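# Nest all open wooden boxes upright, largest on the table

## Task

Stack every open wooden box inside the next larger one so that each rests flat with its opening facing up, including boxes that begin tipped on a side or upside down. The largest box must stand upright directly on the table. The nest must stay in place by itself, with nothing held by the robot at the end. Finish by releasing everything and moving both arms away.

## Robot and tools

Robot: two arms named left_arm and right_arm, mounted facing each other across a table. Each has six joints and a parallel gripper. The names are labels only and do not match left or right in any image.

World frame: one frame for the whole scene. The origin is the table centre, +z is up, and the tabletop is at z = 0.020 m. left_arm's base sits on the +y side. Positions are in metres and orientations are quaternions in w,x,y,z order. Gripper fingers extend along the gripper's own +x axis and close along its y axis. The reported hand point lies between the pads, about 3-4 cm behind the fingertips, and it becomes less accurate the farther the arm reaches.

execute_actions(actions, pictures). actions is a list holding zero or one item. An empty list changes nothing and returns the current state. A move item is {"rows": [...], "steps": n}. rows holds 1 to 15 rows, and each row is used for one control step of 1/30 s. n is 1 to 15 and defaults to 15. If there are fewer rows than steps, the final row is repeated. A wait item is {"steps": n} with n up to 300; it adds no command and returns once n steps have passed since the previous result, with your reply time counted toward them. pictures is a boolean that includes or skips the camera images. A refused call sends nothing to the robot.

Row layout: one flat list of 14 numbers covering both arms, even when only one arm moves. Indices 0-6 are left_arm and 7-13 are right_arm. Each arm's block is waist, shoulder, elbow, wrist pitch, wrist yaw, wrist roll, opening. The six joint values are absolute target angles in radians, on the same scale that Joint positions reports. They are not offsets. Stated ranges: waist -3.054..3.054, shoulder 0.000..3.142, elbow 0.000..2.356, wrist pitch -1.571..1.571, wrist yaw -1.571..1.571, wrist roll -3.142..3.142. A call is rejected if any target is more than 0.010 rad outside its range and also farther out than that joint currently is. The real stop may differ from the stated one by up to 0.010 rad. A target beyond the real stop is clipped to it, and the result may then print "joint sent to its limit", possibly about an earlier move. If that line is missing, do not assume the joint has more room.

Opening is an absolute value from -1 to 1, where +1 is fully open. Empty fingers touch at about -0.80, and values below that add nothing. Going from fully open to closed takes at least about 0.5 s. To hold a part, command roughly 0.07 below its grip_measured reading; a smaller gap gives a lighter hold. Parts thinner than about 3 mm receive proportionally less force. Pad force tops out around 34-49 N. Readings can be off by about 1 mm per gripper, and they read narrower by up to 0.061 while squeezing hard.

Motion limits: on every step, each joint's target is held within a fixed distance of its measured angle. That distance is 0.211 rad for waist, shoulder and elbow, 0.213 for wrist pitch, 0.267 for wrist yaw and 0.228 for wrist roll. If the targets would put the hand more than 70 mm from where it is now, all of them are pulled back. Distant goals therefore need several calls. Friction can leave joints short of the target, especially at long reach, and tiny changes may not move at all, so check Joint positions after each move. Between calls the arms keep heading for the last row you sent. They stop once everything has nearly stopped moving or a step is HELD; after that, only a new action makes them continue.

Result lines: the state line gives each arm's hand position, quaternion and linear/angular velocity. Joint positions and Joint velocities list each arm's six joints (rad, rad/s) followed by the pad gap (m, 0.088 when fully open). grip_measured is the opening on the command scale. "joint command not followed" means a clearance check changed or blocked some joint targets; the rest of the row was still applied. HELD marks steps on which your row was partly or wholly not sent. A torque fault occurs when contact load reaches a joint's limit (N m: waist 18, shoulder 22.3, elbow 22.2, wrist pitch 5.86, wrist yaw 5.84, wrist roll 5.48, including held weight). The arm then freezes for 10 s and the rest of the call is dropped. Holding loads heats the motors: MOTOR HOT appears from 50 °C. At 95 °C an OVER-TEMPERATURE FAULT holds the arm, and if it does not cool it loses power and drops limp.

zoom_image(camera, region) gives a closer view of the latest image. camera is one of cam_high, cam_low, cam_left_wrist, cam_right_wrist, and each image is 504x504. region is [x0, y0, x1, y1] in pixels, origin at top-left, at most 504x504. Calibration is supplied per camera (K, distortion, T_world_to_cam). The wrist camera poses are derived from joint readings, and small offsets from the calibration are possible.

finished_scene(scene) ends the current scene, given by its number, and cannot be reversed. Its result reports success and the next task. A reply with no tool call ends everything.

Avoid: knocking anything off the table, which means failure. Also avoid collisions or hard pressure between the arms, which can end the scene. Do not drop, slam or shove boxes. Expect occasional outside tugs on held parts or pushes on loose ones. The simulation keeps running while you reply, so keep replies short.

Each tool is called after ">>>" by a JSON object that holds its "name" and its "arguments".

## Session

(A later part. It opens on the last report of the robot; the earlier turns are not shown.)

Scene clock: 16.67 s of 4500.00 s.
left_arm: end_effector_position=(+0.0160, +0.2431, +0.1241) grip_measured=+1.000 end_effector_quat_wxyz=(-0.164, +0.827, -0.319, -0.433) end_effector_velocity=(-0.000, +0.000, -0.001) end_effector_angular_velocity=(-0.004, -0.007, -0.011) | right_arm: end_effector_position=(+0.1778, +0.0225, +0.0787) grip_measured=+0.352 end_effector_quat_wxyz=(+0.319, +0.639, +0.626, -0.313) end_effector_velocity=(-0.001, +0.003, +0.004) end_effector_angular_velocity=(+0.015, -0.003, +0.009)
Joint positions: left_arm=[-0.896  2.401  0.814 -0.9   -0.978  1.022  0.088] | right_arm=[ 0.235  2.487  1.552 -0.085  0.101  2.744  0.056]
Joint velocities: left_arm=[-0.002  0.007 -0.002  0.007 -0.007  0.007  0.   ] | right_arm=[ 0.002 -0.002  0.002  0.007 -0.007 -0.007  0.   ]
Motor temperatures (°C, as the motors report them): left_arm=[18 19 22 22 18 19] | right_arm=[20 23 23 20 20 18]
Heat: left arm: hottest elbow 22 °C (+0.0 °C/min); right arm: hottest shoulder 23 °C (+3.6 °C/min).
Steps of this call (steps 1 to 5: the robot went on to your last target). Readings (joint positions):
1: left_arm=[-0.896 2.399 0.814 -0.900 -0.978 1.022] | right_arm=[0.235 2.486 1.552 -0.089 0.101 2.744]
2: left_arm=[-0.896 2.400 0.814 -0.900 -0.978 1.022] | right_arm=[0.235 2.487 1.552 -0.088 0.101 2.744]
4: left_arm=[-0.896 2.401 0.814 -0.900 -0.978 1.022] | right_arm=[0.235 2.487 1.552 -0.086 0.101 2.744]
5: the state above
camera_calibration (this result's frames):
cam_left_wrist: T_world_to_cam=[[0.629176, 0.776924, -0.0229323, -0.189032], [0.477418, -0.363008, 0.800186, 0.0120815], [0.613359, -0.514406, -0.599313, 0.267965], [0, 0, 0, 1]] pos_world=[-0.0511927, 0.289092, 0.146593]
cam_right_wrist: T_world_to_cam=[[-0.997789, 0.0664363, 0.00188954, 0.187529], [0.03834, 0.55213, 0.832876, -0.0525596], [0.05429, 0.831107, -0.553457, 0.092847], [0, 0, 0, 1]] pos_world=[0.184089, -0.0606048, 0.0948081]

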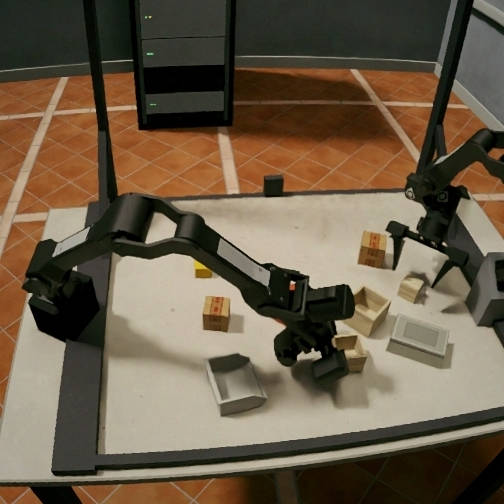

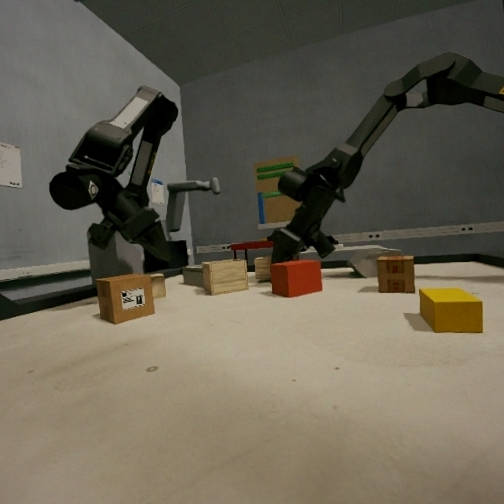

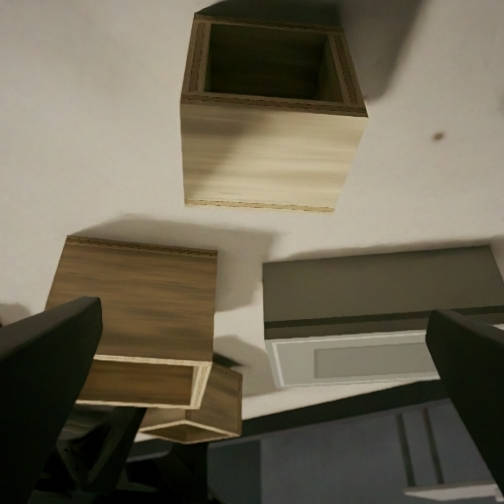

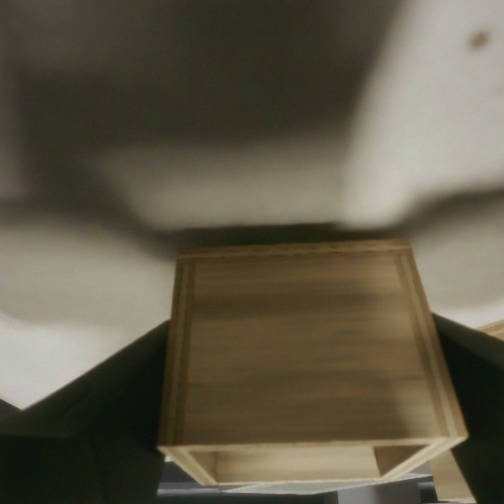

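>>> {"name": "execute_actions", "arguments": {"actions": [{"rows":[[-0.893,2.43,0.808,-0.87,-0.982,1.028,0.7,0.233,2.508,1.544,-0.075,0.095,2.738,0.27],[-0.891,2.455,0.803,-0.845,-0.984,1.031,0.6,0.232,2.514,1.542,-0.067,0.095,2.737,0.27],[-0.889,2.48,0.799,-0.815,-0.986,1.034,0.6,0.232,2.514,1.542,-0.067,0.095,2.737,0.27],[-0.886,2.505,0.796,-0.79,-0.988,1.037,0.6,0.232,2.514,1.542,-0.067,0.095,2.737,0.27],[-0.884,2.53,0.794,-0.76,-0.99,1.04,0.6,0.232,2.514,1.542,-0.067,0.095,2.737,0.27],[-0.881,2.555,0.793,-0.73,-0.992,1.043,0.6,0.232,2.514,1.542,-0.067,0.095,2.737,0.27],[-0.879,2.58,0.793,-0.705,-0.994,1.046,0.6,0.232,2.514,1.542,-0.067,0.095,2.737,0.27],[-0.876,2.605,0.793,-0.675,-0.996,1.048,0.6,0.232,2.514,1.542,-0.067,0.095,2.737,0.27],[-0.873,2.63,0.793,-0.65,-0.998,1.05,0.6,0.232,2.514,1.542,-0.067,0.095,2.737,0.75],[-0.87,2.65,0.793,-0.62,-0.999,1.052,0.6,0.232,2.514,1.542,-0.067,0.095,2.737,0.75]],"steps":15}], "pictures": false}}

>>> {"name": "execute_actions", "arguments": {"actions": [{"rows":[[-0.87,2.65,0.793,-0.62,-0.999,1.052,0.6,0.26,2.3,1.5,-0.22,0.11,2.74,0.75]],"steps":10}]}}

Scene clock: 18.67 s of 4500.00 s.
left_arm: end_effector_position=(-0.0018, +0.2578, +0.0655) grip_measured=+0.607 end_effector_quat_wxyz=(-0.169, +0.827, -0.318, -0.431) end_effector_velocity=(-0.011, +0.001, -0.021) end_effector_angular_velocity=(-0.055, +0.026, +0.017) | right_arm: end_effector_position=(+0.1769, +0.0236, +0.0752) grip_measured=+0.695 end_effector_quat_wxyz=(+0.318, +0.640, +0.627, -0.311) end_effector_velocity=(+0.002, -0.002, -0.001) end_effector_angular_velocity=(-0.010, -0.007, +0.002)
Joint positions: left_arm=[-0.872  2.636  0.796 -0.637 -0.993  1.049  0.069] | right_arm=[ 0.235  2.497  1.55  -0.068  0.1    2.741  0.073]
Joint velocities: left_arm=[ 0.002  0.09  -0.002  0.139 -0.037 -0.007 -0.002] | right_arm=[-0.002 -0.002 -0.002 -0.007  0.007 -0.007  0.025]
Motor temperatures (°C, as the motors report them): left_arm=[19 19 22 22 18 19] | right_arm=[20 24 23 20 20 18]
Heat: left arm: hottest elbow 22 °C (+0.0 °C/min); right arm: hottest shoulder 24 °C (+6.4 °C/min).
Steps of this call (steps 1 to 15: the robot went on to your last target; steps 16 to 45: nothing new was sent; steps 46 to 60: all 15 steps of this action). Readings (joint positions):
46: left_arm=[-0.896 2.405 0.814 -0.898 -0.978 1.023] | right_arm=[0.235 2.487 1.552 -0.084 0.101 2.743]
47: left_arm=[-0.896 2.412 0.813 -0.887 -0.978 1.024] | right_arm=[0.235 2.488 1.552 -0.081 0.101 2.743]
49: left_arm=[-0.895 2.442 0.812 -0.848 -0.980 1.028] | right_arm=[0.235 2.491 1.552 -0.074 0.101 2.741]
53: left_arm=[-0.885 2.533 0.802 -0.752 -0.986 1.039] | right_arm=[0.235 2.495 1.551 -0.071 0.101 2.741]
60: the state above

Scene clock: 19.00 s of 4500.00 s.
left_arm: end_effector_position=(-0.0032, +0.2578, +0.0636) grip_measured=+0.603 end_effector_quat_wxyz=(-0.167, +0.827, -0.319, -0.432) end_effector_velocity=(+0.001, +0.005, -0.001) end_effector_angular_velocity=(+0.023, -0.004, -0.010) | right_arm: end_effector_position=(+0.1817, +0.0084, +0.1493) grip_measured=+0.745 end_effector_quat_wxyz=(+0.316, +0.640, +0.634, -0.296) end_effector_velocity=(+0.011, -0.014, +0.031) end_effector_angular_velocity=(-0.016, -0.018, -0.007)
Joint positions: left_arm=[-0.872  2.644  0.796 -0.623 -0.995  1.049  0.069] | right_arm=[ 0.261  2.296  1.51  -0.206  0.104  2.741  0.076]
Joint velocities: left_arm=[-0.007 -0.002 -0.007 -0.007  0.022  0.007 -0.   ] | right_arm=[-0.002 -0.09  -0.002 -0.095  0.022 -0.007  0.001]
Motor temperatures (°C, as the motors report them): left_arm=[19 19 22 22 18 19] | right_arm=[20 24 23 20 20 18]
Heat: left arm: hottest elbow 22 °C (+0.0 °C/min); right arm: hottest shoulder 24 °C (+6.3 °C/min).
Steps of this call (steps 1 to 10: all 10 steps of this action). Readings (joint positions):
1: left_arm=[-0.872 2.639 0.796 -0.632 -0.994 1.049] | right_arm=[0.235 2.479 1.546 -0.086 0.100 2.741]
2: left_arm=[-0.872 2.640 0.796 -0.629 -0.994 1.049] | right_arm=[0.238 2.453 1.531 -0.138 0.100 2.741]
4: left_arm=[-0.872 2.641 0.796 -0.626 -0.994 1.049] | right_arm=[0.246 2.395 1.505 -0.181 0.100 2.741]
8: left_arm=[-0.872 2.643 0.796 -0.624 -0.995 1.049] | right_arm=[0.260 2.312 1.508 -0.201 0.103 2.741]
10: the state above
camera_calibration (this result's frames):
cam_left_wrist: T_world_to_cam=[[0.631047, 0.775549, -0.0174151, -0.189756], [0.47349, -0.367291, 0.800565, 0.0760037], [0.614481, -0.51344, -0.598992, 0.250742], [0, 0, 0, 1]] pos_world=[-0.0703187, 0.303822, 0.0860423]
cam_right_wrist: T_world_to_cam=[[-0.99877, 0.0483655, -0.0108897, 0.19451], [0.0162298, 0.526534, 0.849999, -0.101964], [0.0468444, 0.848777, -0.526671, 0.140616], [0, 0, 0, 1]] pos_world=[0.189338, -0.0750717, 0.162845]

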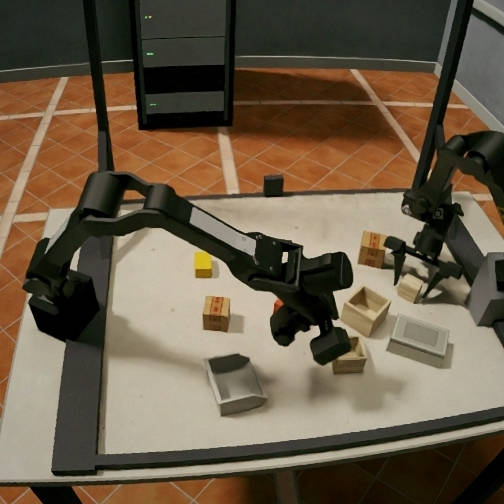

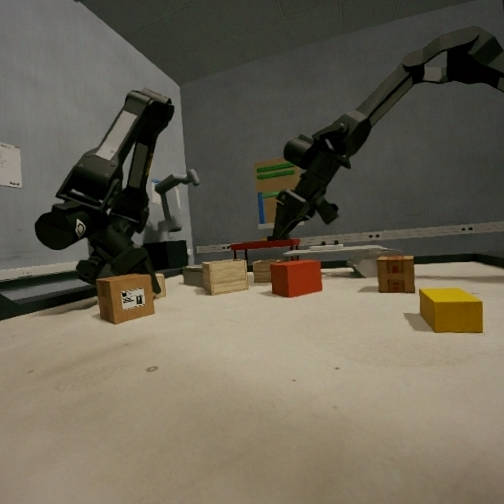

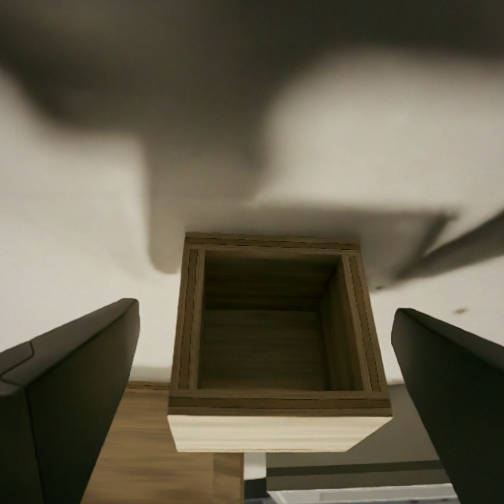

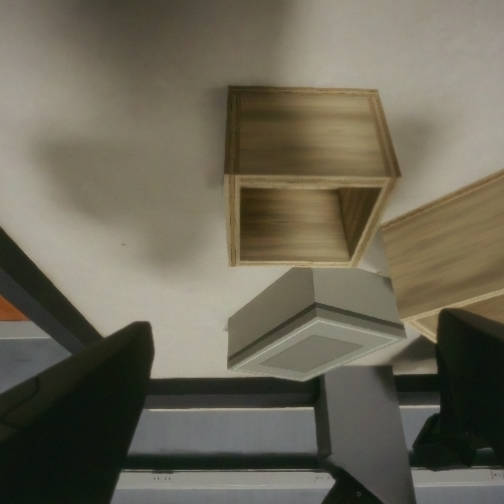

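>>> {"name": "execute_actions", "arguments": {"actions": [{"rows":[[-0.87,2.65,0.793,-0.62,-0.999,1.052,0.35,0.3,1.3,0.9,-0.4,0.11,2.74,0.75],[-0.87,2.65,0.793,-0.62,-0.999,1.052,0.25,0.3,1.3,0.9,-0.4,0.11,2.74,0.75],[-0.87,2.65,0.793,-0.62,-0.999,1.052,0.15,0.3,1.3,0.9,-0.4,0.11,2.74,0.75],[-0.87,2.65,0.793,-0.62,-0.999,1.052,-0.02,0.3,1.3,0.9,-0.4,0.11,2.74,0.75]],"steps":15}]}}

Scene clock: 20.07 s of 4500.00 s.
left_arm: end_effector_position=(-0.0031, +0.2576, +0.0636) grip_measured=+0.056 end_effector_quat_wxyz=(-0.166, +0.827, -0.319, -0.431) end_effector_velocity=(+0.002, -0.001, +0.002) end_effector_angular_velocity=(+0.003, -0.019, -0.017) | right_arm: end_effector_position=(+0.1469, -0.1655, +0.2255) grip_measured=+0.747 end_effector_quat_wxyz=(+0.337, +0.614, +0.646, -0.304) end_effector_velocity=(+0.132, -0.064, +0.467) end_effector_angular_velocity=(+1.357, -0.282, -0.417)
Joint positions: left_arm=[-0.872  2.644  0.796 -0.623 -0.996  1.05   0.042] | right_arm=[ 0.301  1.572  0.92  -0.402  0.105  2.741  0.076]
Joint velocities: left_arm=[-0.002 -0.002  0.002 -0.022 -0.007  0.007 -0.   ] | right_arm=[-0.002 -1.546 -0.105  0.007 -0.007 -0.007 -0.   ]
Motor temperatures (°C, as the motors report them): left_arm=[19 19 22 22 18 19] | right_arm=[20 24 23 20 20 18]
Heat: left arm: hottest elbow 22 °C (+0.0 °C/min); right arm: hottest shoulder 24 °C (+6.0 °C/min).
Steps of this call (steps 1 to 17: the robot went on to your last target; steps 18 to 32: all 15 steps of this action). Readings (joint positions):
18: left_arm=[-0.872 2.644 0.796 -0.623 -0.995 1.049] | right_arm=[0.262 2.277 1.486 -0.226 0.105 2.741]
19: left_arm=[-0.872 2.644 0.796 -0.623 -0.995 1.049] | right_arm=[0.266 2.241 1.442 -0.279 0.105 2.741]
21: left_arm=[-0.872 2.644 0.796 -0.623 -0.995 1.050] | right_arm=[0.280 2.141 1.328 -0.345 0.105 2.741]
25: left_arm=[-0.872 2.644 0.796 -0.623 -0.996 1.050] | right_arm=[0.301 1.930 1.117 -0.382 0.105 2.741]
32: the state above
camera_calibration (this result's frames):
cam_left_wrist: T_world_to_cam=[[0.631639, 0.775056, -0.0178888, -0.189482], [0.472647, -0.366693, 0.801337, 0.0757092], [0.614521, -0.514611, -0.597946, 0.250898], [0, 0, 0, 1]] pos_world=[-0.070282, 0.303736, 0.0859654]
cam_right_wrist: T_world_to_cam=[[-0.999956, -0.00713825, -0.00606553, 0.15882], [-0.00903952, 0.565571, 0.82465, -0.0587604], [-0.00245607, 0.824669, -0.565611, 0.34199], [0, 0, 0, 1]] pos_world=[0.159122, -0.247662, 0.242853]

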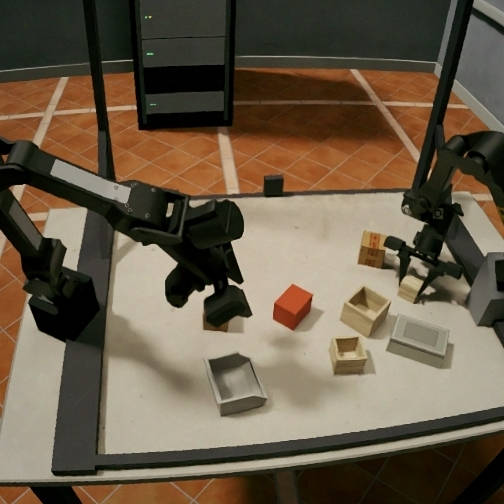

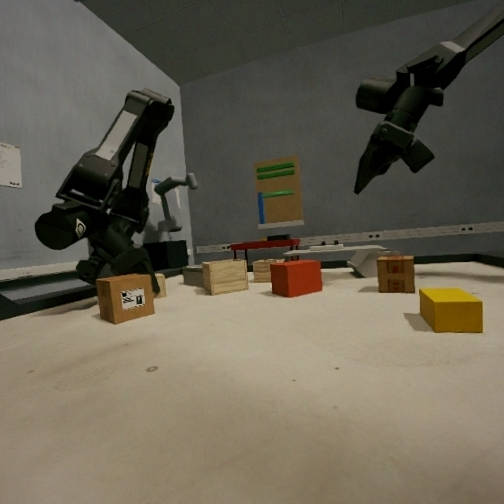

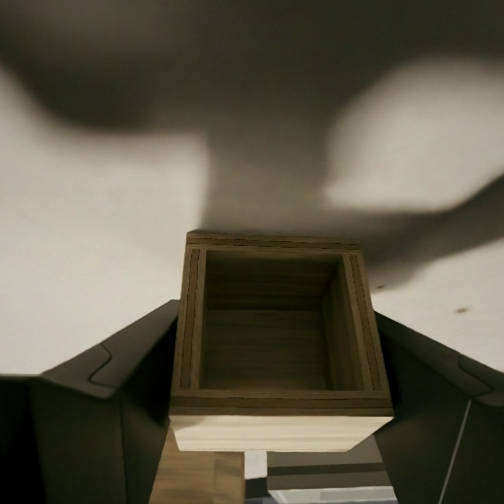

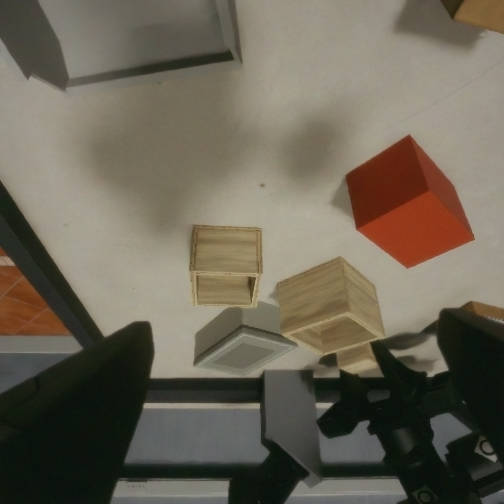

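>>> {"name": "execute_actions", "arguments": {"actions": []}}

Scene clock: 22.03 s of 4500.00 s.
left_arm: end_effector_position=(-0.0031, +0.2576, +0.0636) grip_measured=+0.056 end_effector_quat_wxyz=(-0.166, +0.827, -0.319, -0.431) end_effector_velocity=(+0.002, -0.002, +0.003) end_effector_angular_velocity=(-0.021, -0.011, -0.005) | right_arm: end_effector_position=(+0.1683, -0.1850, +0.3071) grip_measured=+0.747 end_effector_quat_wxyz=(+0.265, +0.682, +0.645, -0.221) end_effector_velocity=(-0.001, +0.001, +0.001) end_effector_angular_velocity=(+0.010, -0.003, +0.010)
Joint positions: left_arm=[-0.872  2.644  0.796 -0.623 -0.996  1.05   0.042] | right_arm=[ 0.301  1.306  0.911 -0.399  0.105  2.741  0.076]
Joint velocities: left_arm=[-0.002 -0.002 -0.002 -0.007 -0.022 -0.007 -0.   ] | right_arm=[ 0.002 -0.002 -0.002  0.007 -0.007 -0.007 -0.   ]
Motor temperatures (°C, as the motors report them): left_arm=[19 19 21 22 18 19] | right_arm=[20 24 23 20 20 18]
Heat: left arm: hottest wrist pitch 22 °C (+0.0 °C/min); right arm: hottest shoulder 24 °C (+5.4 °C/min).
Steps of this call (steps 1 to 30: the robot went on to your last target; steps 31 to 59: nothing new was sent). Readings (joint positions):
1: left_arm=[-0.872 2.644 0.796 -0.623 -0.996 1.050] | right_arm=[0.301 1.519 0.918 -0.401 0.105 2.741]
2: left_arm=[-0.872 2.644 0.796 -0.623 -0.996 1.050] | right_arm=[0.301 1.465 0.918 -0.400 0.105 2.741]
4: left_arm=[-0.872 2.644 0.796 -0.623 -0.996 1.050] | right_arm=[0.301 1.374 0.918 -0.396 0.105 2.741]
8: left_arm=[-0.872 2.644 0.796 -0.623 -0.996 1.050] | right_arm=[0.301 1.307 0.918 -0.395 0.105 2.741]
59: the state above
All arms were judged still, so your last target was given up. Only a new action makes them travel on or press farther. Fingers that are still opening or closing keep moving.
camera_calibration (this result's frames):
cam_left_wrist: T_world_to_cam=[[0.631639, 0.775056, -0.0178888, -0.189482], [0.472647, -0.366693, 0.801337, 0.0757092], [0.614521, -0.514611, -0.597946, 0.250898], [0, 0, 0, 1]] pos_world=[-0.070282, 0.303736, 0.0859654]
cam_right_wrist: T_world_to_cam=[[-0.995962, 0.0755447, -0.0485049, 0.208301], [-0.0188398, 0.352384, 0.935666, -0.186716], [0.0877769, 0.932802, -0.349537, 0.34272], [0, 0, 0, 1]] pos_world=[0.173859, -0.26963, 0.304601]

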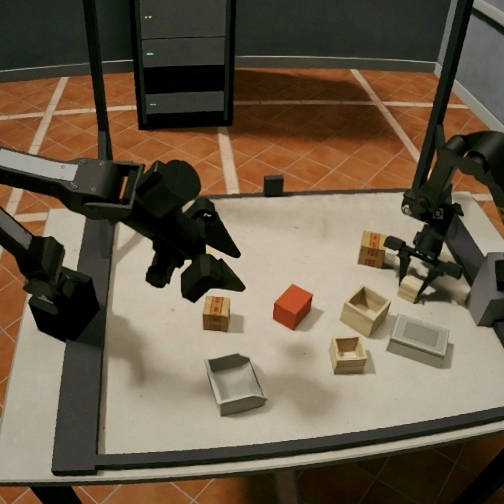

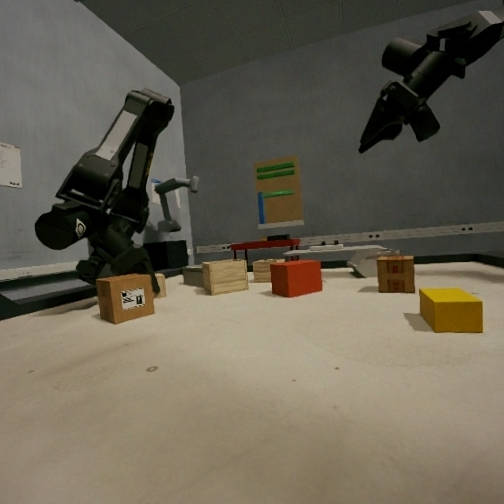

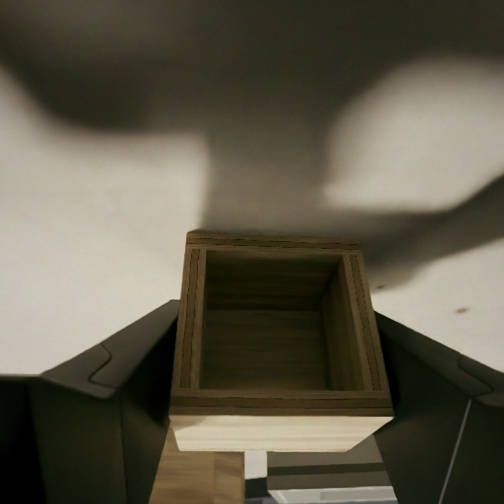

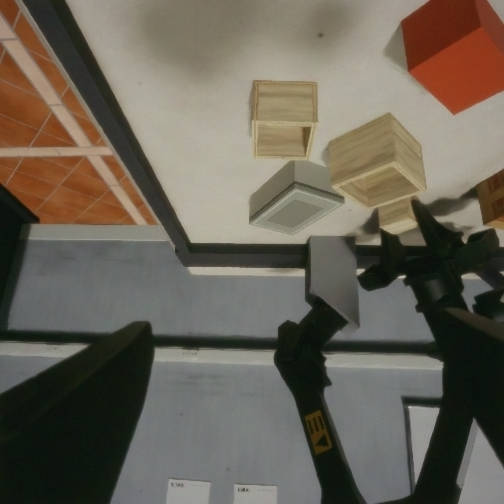

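>>> {"name": "execute_actions", "arguments": {"actions": [{"rows":[[-0.875,2.6,0.797,-0.68,-0.995,1.046,-0.02,0.3,1.3,0.9,-0.4,0.11,2.74,0.75],[-0.88,2.55,0.8,-0.73,-0.99,1.04,-0.02,0.3,1.3,0.9,-0.4,0.11,2.74,0.75],[-0.89,2.5,0.805,-0.79,-0.985,1.035,-0.02,0.3,1.3,0.9,-0.4,0.11,2.74,0.75],[-0.895,2.45,0.81,-0.85,-0.98,1.03,-0.02,0.3,1.3,0.9,-0.4,0.11,2.74,0.75],[-0.9,2.41,0.813,-0.9,-0.977,1.024,-0.02,0.3,1.3,0.9,-0.4,0.11,2.74,0.75],[-0.9,2.36,0.813,-0.9,-0.977,1.024,-0.02,0.3,1.3,0.9,-0.4,0.11,2.74,0.75],[-0.9,2.3,0.813,-0.9,-0.977,1.024,-0.02,0.3,1.3,0.9,-0.4,0.11,2.74,0.75],[-0.9,2.24,0.813,-0.9,-0.977,1.024,-0.02,0.3,1.3,0.9,-0.4,0.11,2.74,0.75],[-0.9,2.18,0.813,-0.9,-0.977,1.024,-0.02,0.3,1.3,0.9,-0.4,0.11,2.74,0.75],[-0.9,2.12,0.813,-0.9,-0.977,1.024,-0.02,0.3,1.3,0.9,-0.4,0.11,2.74,0.75],[-0.9,2.06,0.813,-0.9,-0.977,1.024,-0.02,0.3,1.3,0.9,-0.4,0.11,2.74,0.75],[-0.9,2.0,0.813,-0.9,-0.977,1.024,-0.02,0.3,1.3,0.9,-0.4,0.11,2.74,0.75]]}]}}

Scene clock: 24.97 s of 4500.00 s.
left_arm: end_effector_position=(+0.0220, +0.2136, +0.1873) grip_measured=+0.056 end_effector_quat_wxyz=(-0.024, +0.791, -0.313, -0.525) end_effector_velocity=(+0.029, -0.072, +0.171) end_effector_angular_velocity=(-0.415, +0.686, +0.364) | right_arm: end_effector_position=(+0.1683, -0.1850, +0.3071) grip_measured=+0.747 end_effector_quat_wxyz=(+0.265, +0.682, +0.645, -0.221) end_effector_velocity=(+0.001, +0.002, +0.003) end_effector_angular_velocity=(+0.022, -0.005, +0.001)
Joint positions: left_arm=[-0.895  2.06   0.81  -0.892 -0.981  1.026  0.042] | right_arm=[ 0.301  1.306  0.911 -0.399  0.105  2.741  0.076]
Joint velocities: left_arm=[-0.007 -0.808  0.076 -0.022 -0.022 -0.022 -0.   ] | right_arm=[-0.002 -0.002 -0.002  0.022 -0.007 -0.007 -0.   ]
Motor temperatures (°C, as the motors report them): left_arm=[19 20 21 22 18 19] | right_arm=[20 24 23 20 20 18]
Heat: left arm: hottest wrist pitch 22 °C (+0.0 °C/min); right arm: hottest shoulder 24 °C (+4.8 °C/min).
Steps of this call (steps 1 to 73: nothing new was sent; steps 74 to 88: all 15 steps of this action). Readings (joint positions):
74: left_arm=[-0.872 2.641 0.796 -0.627 -0.996 1.050] | right_arm=[0.301 1.306 0.911 -0.399 0.105 2.741]
75: left_arm=[-0.872 2.630 0.796 -0.649 -0.996 1.049] | right_arm=[0.301 1.306 0.911 -0.399 0.105 2.741]
77: left_arm=[-0.875 2.578 0.796 -0.729 -0.989 1.044] | right_arm=[0.301 1.306 0.911 -0.399 0.105 2.741]
81: left_arm=[-0.891 2.397 0.801 -0.851 -0.983 1.031] | right_arm=[0.301 1.306 0.911 -0.399 0.105 2.741]
88: the state above
camera_calibration (this result's frames):
cam_left_wrist: T_world_to_cam=[[0.473094, 0.827944, -0.301151, -0.123771], [0.717251, -0.16346, 0.677371, -0.0769639], [0.511599, -0.536461, -0.671175, 0.307427], [0, 0, 0, 1]] pos_world=[-0.0435217, 0.254817, 0.221197]
cam_right_wrist: T_world_to_cam=[[-0.995962, 0.0755447, -0.0485049, 0.208301], [-0.0188398, 0.352384, 0.935666, -0.186716], [0.0877769, 0.932802, -0.349537, 0.34272], [0, 0, 0, 1]] pos_world=[0.173859, -0.26963, 0.304601]

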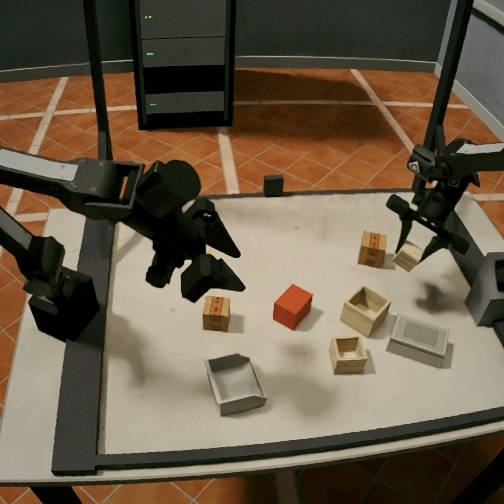

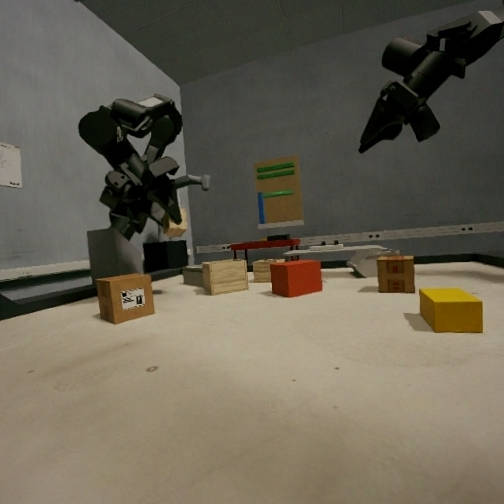

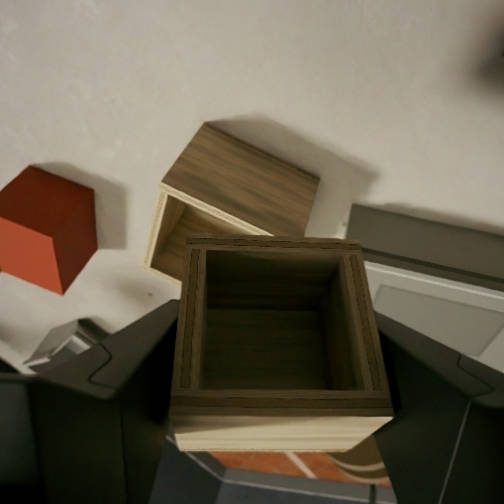

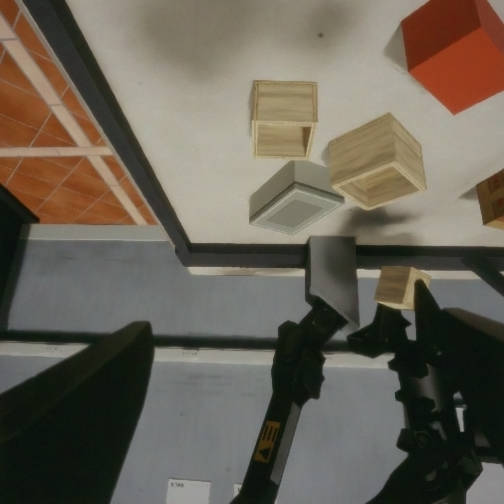

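>>> {"name": "execute_actions", "arguments": {"actions": [{"rows":[[-0.8,2.05,0.8,0.5,-0.9,0.4,-0.02,0.3,1.3,0.9,-0.4,0.11,2.74,0.75]]}], "pictures": false}}

>>> {"name": "execute_actions", "arguments": {"actions": [{"rows":[[-0.7,2.2,0.8,1.015,-0.895,0.186,-0.02,0.3,1.3,0.9,-0.4,0.11,2.74,0.75]]}], "pictures": false}}

>>> {"name": "execute_actions", "arguments": {"actions": [{"rows":[[-0.583,2.541,0.795,1.015,-0.895,0.186,-0.02,0.3,1.3,0.9,-0.4,0.11,2.74,0.75]]}]}}

Scene clock: 25.97 s of 4500.00 s.
left_arm: end_effector_position=(-0.0502, +0.1329, +0.2123) grip_measured=+0.056 end_effector_quat_wxyz=(+0.454, +0.503, +0.004, -0.735) end_effector_velocity=(-0.098, -0.167, +0.156) end_effector_angular_velocity=(-0.766, +1.253, +0.839) | right_arm: end_effector_position=(+0.1683, -0.1850, +0.3071) grip_measured=+0.747 end_effector_quat_wxyz=(+0.265, +0.682, +0.645, -0.221) end_effector_velocity=(-0.002, -0.004, -0.002) end_effector_angular_velocity=(-0.014, +0.014, +0.003)
Joint positions: left_arm=[-0.802  2.045  0.804 -0.09  -0.904  0.418  0.042] | right_arm=[ 0.301  1.306  0.911 -0.399  0.105  2.741  0.076]
Joint velocities: left_arm=[ 0.007  0.002 -0.002  1.56  -0.007 -0.168  0.   ] | right_arm=[-0.002 -0.007 -0.002 -0.022 -0.007  0.007 -0.   ]
Motor temperatures (°C, as the motors report them): left_arm=[19 20 21 22 18 19] | right_arm=[20 24 24 20 20 18]
Heat: left arm: hottest wrist pitch 22 °C (+0.0 °C/min); right arm: hottest shoulder 24 °C (+4.6 °C/min).
Steps of this call (steps 1 to 15: the robot went on to your last target; steps 16 to 30: all 15 steps of this action). Readings (joint positions):
16: left_arm=[-0.889 2.012 0.811 -0.871 -0.967 0.985] | right_arm=[0.301 1.306 0.911 -0.399 0.105 2.741]
17: left_arm=[-0.868 2.017 0.807 -0.806 -0.945 0.921] | right_arm=[0.301 1.306 0.911 -0.399 0.105 2.741]
19: left_arm=[-0.829 2.034 0.807 -0.695 -0.925 0.803] | right_arm=[0.301 1.306 0.911 -0.399 0.105 2.741]
23: left_arm=[-0.805 2.044 0.804 -0.476 -0.909 0.567] | right_arm=[0.301 1.306 0.911 -0.399 0.105 2.741]
30: the state above

Scene clock: 26.47 s of 4500.00 s.
left_arm: end_effector_position=(-0.0610, +0.0535, +0.2409) grip_measured=+0.056 end_effector_quat_wxyz=(+0.662, +0.168, +0.181, -0.707) end_effector_velocity=(+0.050, -0.123, +0.220) end_effector_angular_velocity=(-0.886, +1.071, +0.807) | right_arm: end_effector_position=(+0.1683, -0.1850, +0.3071) grip_measured=+0.747 end_effector_quat_wxyz=(+0.265, +0.682, +0.645, -0.221) end_effector_velocity=(-0.000, -0.002, -0.005) end_effector_angular_velocity=(-0.016, +0.003, +0.008)
Joint positions: left_arm=[-0.699  2.197  0.796  0.732 -0.898  0.19   0.042] | right_arm=[ 0.301  1.306  0.911 -0.399  0.105  2.741  0.076]
Joint velocities: left_arm=[-0.002 -0.002 -0.002  1.59  -0.007 -0.022 -0.   ] | right_arm=[-0.007  0.002 -0.007 -0.007 -0.007 -0.007 -0.   ]
Motor temperatures (°C, as the motors report them): left_arm=[19 20 21 22 18 19] | right_arm=[20 24 24 20 20 18]
Heat: left arm: hottest wrist pitch 22 °C (+0.0 °C/min); right arm: hottest shoulder 24 °C (+4.5 °C/min).
Steps of this call (steps 1 to 15: all 15 steps of this action). Readings (joint positions):
1: left_arm=[-0.796 2.064 0.804 -0.034 -0.902 0.376] | right_arm=[0.301 1.306 0.911 -0.399 0.105 2.741]
2: left_arm=[-0.778 2.089 0.809 0.031 -0.902 0.319] | right_arm=[0.301 1.306 0.911 -0.399 0.105 2.741]
4: left_arm=[-0.734 2.145 0.811 0.134 -0.900 0.255] | right_arm=[0.301 1.306 0.911 -0.399 0.105 2.741]
8: left_arm=[-0.699 2.195 0.796 0.345 -0.899 0.206] | right_arm=[0.301 1.306 0.911 -0.399 0.105 2.741]
15: the state above

Scene clock: 26.97 s of 4500.00 s.
left_arm: end_effector_position=(-0.0738, +0.0603, +0.1314) grip_measured=+0.056 end_effector_quat_wxyz=(+0.674, +0.214, +0.213, -0.674) end_effector_velocity=(-0.003, +0.005, -0.006) end_effector_angular_velocity=(+0.013, -0.025, -0.019) | right_arm: end_effector_position=(+0.1683, -0.1850, +0.3071) grip_measured=+0.747 end_effector_quat_wxyz=(+0.265, +0.682, +0.645, -0.221) end_effector_velocity=(-0.003, -0.003, -0.007) end_effector_angular_velocity=(-0.029, -0.006, +0.026)
Joint positions: left_arm=[-0.581  2.533  0.791  1.01  -0.896  0.188  0.042] | right_arm=[ 0.301  1.306  0.911 -0.399  0.105  2.741  0.076]
Joint velocities: left_arm=[-0.007  0.017 -0.002 -0.007 -0.007  0.007 -0.   ] | right_arm=[-0.002  0.002 -0.007 -0.022 -0.007 -0.022 -0.   ]
Motor temperatures (°C, as the motors report them): left_arm=[19 20 21 22 18 19] | right_arm=[20 23 24 20 20 18]
Heat: left arm: hottest wrist pitch 22 °C (+0.0 °C/min); right arm: hottest elbow 24 °C (+4.4 °C/min).
Steps of this call (steps 1 to 15: all 15 steps of this action). Readings (joint positions):
1: left_arm=[-0.693 2.222 0.797 0.796 -0.897 0.190] | right_arm=[0.301 1.306 0.911 -0.399 0.105 2.741]
2: left_arm=[-0.674 2.257 0.807 0.862 -0.897 0.188] | right_arm=[0.301 1.306 0.911 -0.399 0.105 2.741]
4: left_arm=[-0.627 2.346 0.819 0.924 -0.896 0.188] | right_arm=[0.301 1.306 0.911 -0.399 0.105 2.741]
8: left_arm=[-0.583 2.505 0.795 0.975 -0.896 0.188] | right_arm=[0.301 1.306 0.911 -0.399 0.105 2.741]
15: the state above
camera_calibration (this result's frames):
cam_left_wrist: T_world_to_cam=[[-0.998578, -0.0180645, 0.0501623, -0.0720732], [-0.0443358, 0.803922, -0.59308, 0.0568917], [-0.0296129, -0.59446, -0.803579, 0.217596], [0, 0, 0, 1]] pos_world=[-0.0630047, 0.0823135, 0.212212]
cam_right_wrist: T_world_to_cam=[[-0.995962, 0.0755447, -0.0485049, 0.208301], [-0.0188398, 0.352384, 0.935666, -0.186716], [0.0877769, 0.932802, -0.349537, 0.34272], [0, 0, 0, 1]] pos_world=[0.173859, -0.26963, 0.304601]

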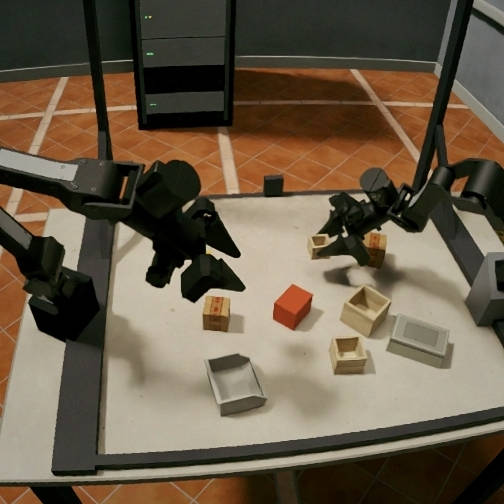

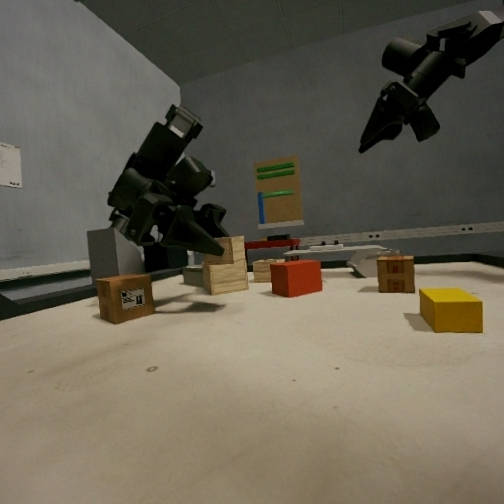

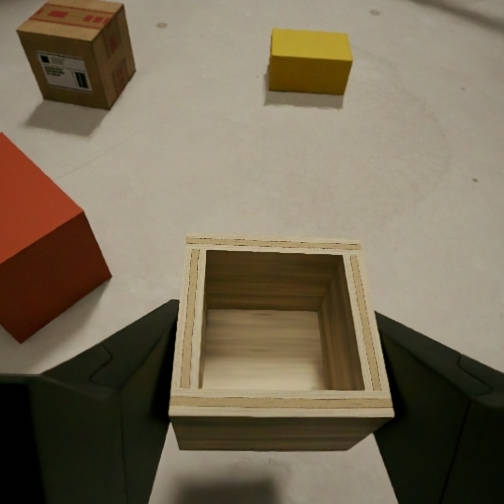

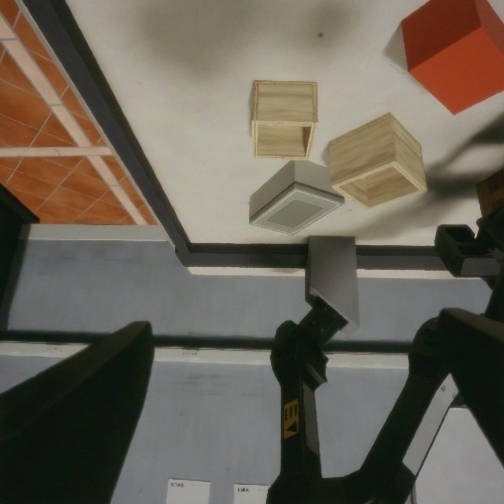

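>>> {"name": "execute_actions", "arguments": {"actions": [{"rows":[[-0.567,2.57,0.798,1.05,-0.883,0.2,-0.02,0.3,1.3,0.9,-0.4,0.11,2.74,0.75],[-0.551,2.6,0.801,1.09,-0.871,0.215,-0.02,0.3,1.3,0.9,-0.4,0.11,2.74,0.75],[-0.535,2.63,0.804,1.125,-0.859,0.23,-0.02,0.3,1.3,0.9,-0.4,0.11,2.74,0.75],[-0.519,2.66,0.807,1.165,-0.847,0.245,-0.02,0.3,1.3,0.9,-0.4,0.11,2.74,0.75],[-0.503,2.69,0.81,1.2,-0.835,0.26,-0.02,0.3,1.3,0.9,-0.4,0.11,2.74,0.75],[-0.488,2.725,0.815,1.245,-0.822,0.275,-0.02,0.3,1.3,0.9,-0.4,0.11,2.74,0.75]]}]}}

>>> {"name": "zoom_image", "arguments": {"camera": "cam_low", "region": [80,200,280,340]}}

Scene clock: 28.40 s of 4500.00 s.
left_arm: end_effector_position=(-0.0744, +0.0598, +0.0812) grip_measured=+0.056 end_effector_quat_wxyz=(+0.674, +0.215, +0.216, -0.672) end_effector_velocity=(+0.002, -0.010, +0.007) end_effector_angular_velocity=(-0.027, +0.013, +0.030) | right_arm: end_effector_position=(+0.1683, -0.1850, +0.3071) grip_measured=+0.747 end_effector_quat_wxyz=(+0.265, +0.682, +0.645, -0.221) end_effector_velocity=(-0.001, -0.001, -0.001) end_effector_angular_velocity=(-0.005, +0.000, +0.010)
Joint positions: left_arm=[-0.488  2.716  0.808  1.237 -0.828  0.271  0.042] | right_arm=[ 0.301  1.306  0.911 -0.399  0.105  2.741  0.076]
Joint velocities: left_arm=[ 0.002 -0.002  0.022  0.022 -0.007  0.007 -0.   ] | right_arm=[-0.002 -0.002 -0.002 -0.007 -0.007 -0.007 -0.   ]
Motor temperatures (°C, as the motors report them): left_arm=[19 20 22 22 18 19] | right_arm=[20 23 24 20 20 18]
Heat: left arm: hottest elbow 22 °C (+0.0 °C/min); right arm: hottest elbow 24 °C (+4.2 °C/min).
Steps of this call (steps 1 to 15: the robot went on to your last target; steps 16 to 28: nothing new was sent; steps 29 to 43: all 15 steps of this action). Readings (joint positions):
29: left_arm=[-0.581 2.539 0.791 1.018 -0.896 0.188] | right_arm=[0.301 1.306 0.911 -0.399 0.105 2.741]
30: left_arm=[-0.578 2.548 0.791 1.037 -0.892 0.193] | right_arm=[0.301 1.306 0.911 -0.399 0.105 2.741]
32: left_arm=[-0.560 2.583 0.798 1.086 -0.875 0.212] | right_arm=[0.301 1.306 0.911 -0.399 0.105 2.741]
36: left_arm=[-0.506 2.681 0.806 1.189 -0.842 0.254] | right_arm=[0.301 1.306 0.911 -0.399 0.105 2.741]
43: the state above
camera_calibration (this result's frames):
cam_left_wrist: T_world_to_cam=[[-0.998439, -0.02126, 0.0516544, -0.070102], [-0.0476175, 0.807382, -0.588105, 0.0266294], [-0.0292018, -0.589646, -0.807134, 0.176964], [0, 0, 0, 1]] pos_world=[-0.0635569, 0.0813558, 0.162116]
cam_right_wrist: T_world_to_cam=[[-0.995962, 0.0755447, -0.0485049, 0.208301], [-0.0188398, 0.352384, 0.935666, -0.186716], [0.0877769, 0.932802, -0.349537, 0.34272], [0, 0, 0, 1]] pos_world=[0.173859, -0.26963, 0.304601]

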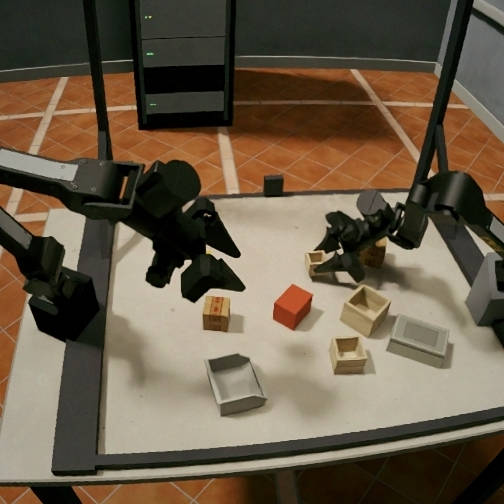

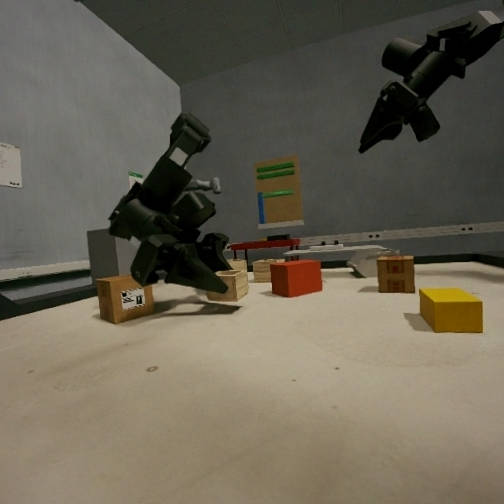

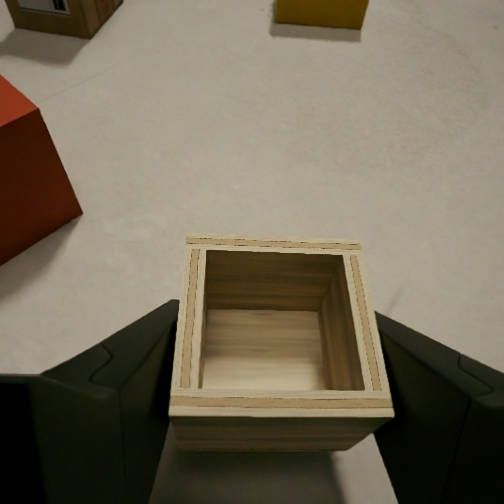

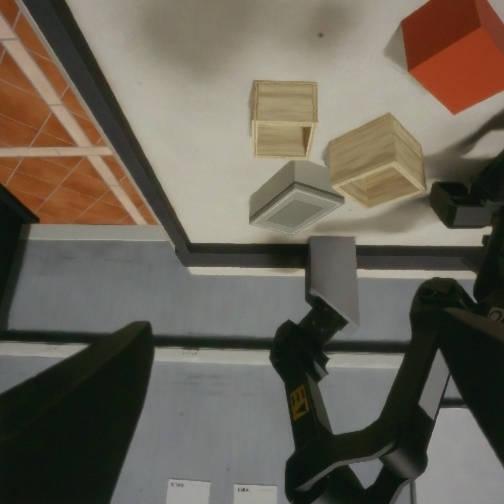

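Region (80, 200, 280, 340) of cam_low's 504x504 image, scaled by 2.520, with more detail than that image has; it fills the top 353 rows of this view, and the rest is white.

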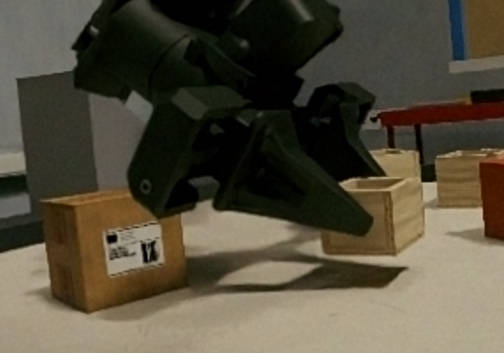

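>>> {"name": "execute_actions", "arguments": {"actions": [{"rows":[[-0.481,2.738,0.819,1.262,-0.815,0.282,-0.02,0.3,1.3,0.9,-0.4,0.11,2.74,0.75],[-0.474,2.752,0.822,1.28,-0.808,0.289,-0.02,0.3,1.3,0.9,-0.4,0.11,2.74,0.75],[-0.467,2.768,0.826,1.298,-0.802,0.297,-0.02,0.3,1.3,0.9,-0.4,0.11,2.74,0.75]],"steps":12}]}}

>>> {"name": "zoom_image", "arguments": {"camera": "cam_low", "region": [80,200,280,340]}}

Scene clock: 29.20 s of 4500.00 s.
left_arm: end_effector_position=(-0.0755, +0.0592, +0.0710) grip_measured=+0.056 end_effector_quat_wxyz=(+0.674, +0.213, +0.214, -0.674) end_effector_velocity=(-0.001, -0.004, +0.006) end_effector_angular_velocity=(-0.017, +0.001, +0.009) | right_arm: end_effector_position=(+0.1683, -0.1850, +0.3071) grip_measured=+0.747 end_effector_quat_wxyz=(+0.265, +0.682, +0.645, -0.221) end_effector_velocity=(-0.000, -0.004, -0.004) end_effector_angular_velocity=(-0.025, -0.016, +0.013)
Joint positions: left_arm=[-0.467  2.761  0.819  1.293 -0.807  0.294  0.042] | right_arm=[ 0.301  1.306  0.911 -0.399  0.105  2.741  0.076]
Joint velocities: left_arm=[-0.007 -0.002  0.012  0.007 -0.007  0.007 -0.   ] | right_arm=[-0.002 -0.002 -0.002 -0.022  0.007 -0.022 -0.   ]
Motor temperatures (°C, as the motors report them): left_arm=[19 20 22 23 18 19] | right_arm=[20 23 24 21 20 18]
Heat: left arm: hottest wrist pitch 23 °C (+2.1 °C/min); right arm: hottest elbow 24 °C (+4.1 °C/min).
Steps of this call (steps 1 to 12: the robot went on to your last target; steps 13 to 24: all 12 steps of this action). Readings (joint positions):
13: left_arm=[-0.488 2.721 0.809 1.245 -0.825 0.274] | right_arm=[0.301 1.306 0.911 -0.399 0.105 2.741]
14: left_arm=[-0.486 2.725 0.810 1.253 -0.822 0.277] | right_arm=[0.301 1.306 0.911 -0.399 0.105 2.741]
16: left_arm=[-0.479 2.740 0.816 1.273 -0.814 0.285] | right_arm=[0.301 1.306 0.911 -0.399 0.105 2.741]
20: left_arm=[-0.468 2.759 0.818 1.287 -0.809 0.292] | right_arm=[0.301 1.306 0.911 -0.399 0.105 2.741]
24: the state above
camera_calibration (this result's frames):
cam_left_wrist: T_world_to_cam=[[-0.99835, -0.0193182, 0.0540761, -0.0709723], [-0.0476796, 0.803679, -0.59315, 0.0216481], [-0.0320013, -0.594749, -0.803274, 0.168136], [0, 0, 0, 1]] pos_world=[-0.0644425, 0.0812295, 0.151738]
cam_right_wrist: T_world_to_cam=[[-0.995962, 0.0755447, -0.0485049, 0.208301], [-0.0188398, 0.352384, 0.935666, -0.186716], [0.0877769, 0.932802, -0.349537, 0.34272], [0, 0, 0, 1]] pos_world=[0.173859, -0.26963, 0.304601]

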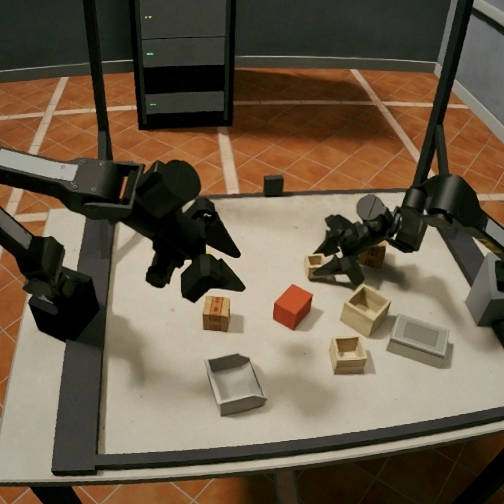

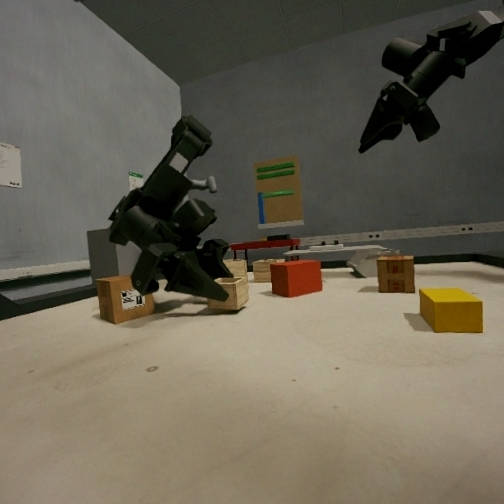

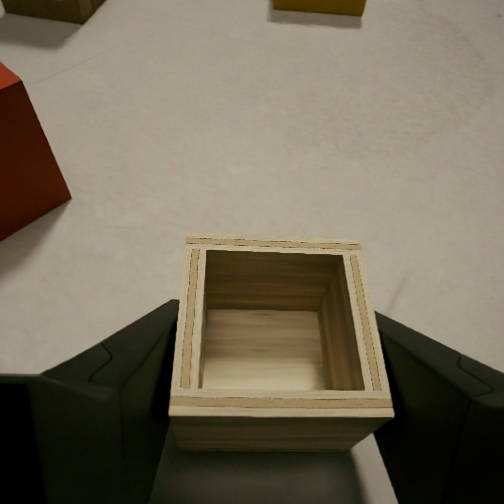

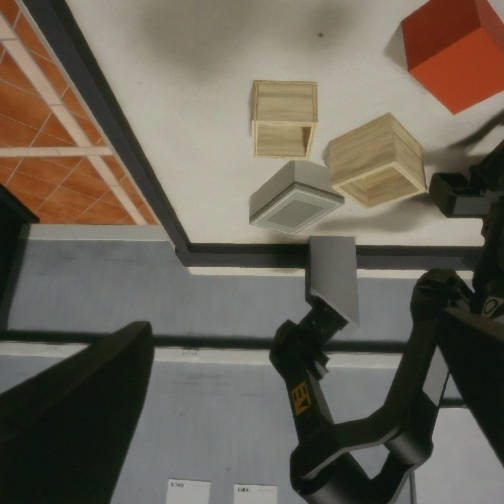

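Region (80, 200, 280, 340) of cam_low's 504x504 image, scaled by 2.520, with more detail than that image has; it fills the top 353 rows of this view, and the rest is white.

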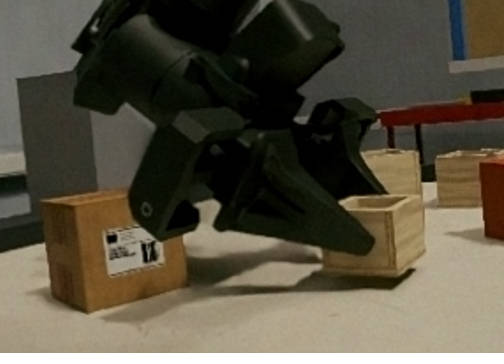

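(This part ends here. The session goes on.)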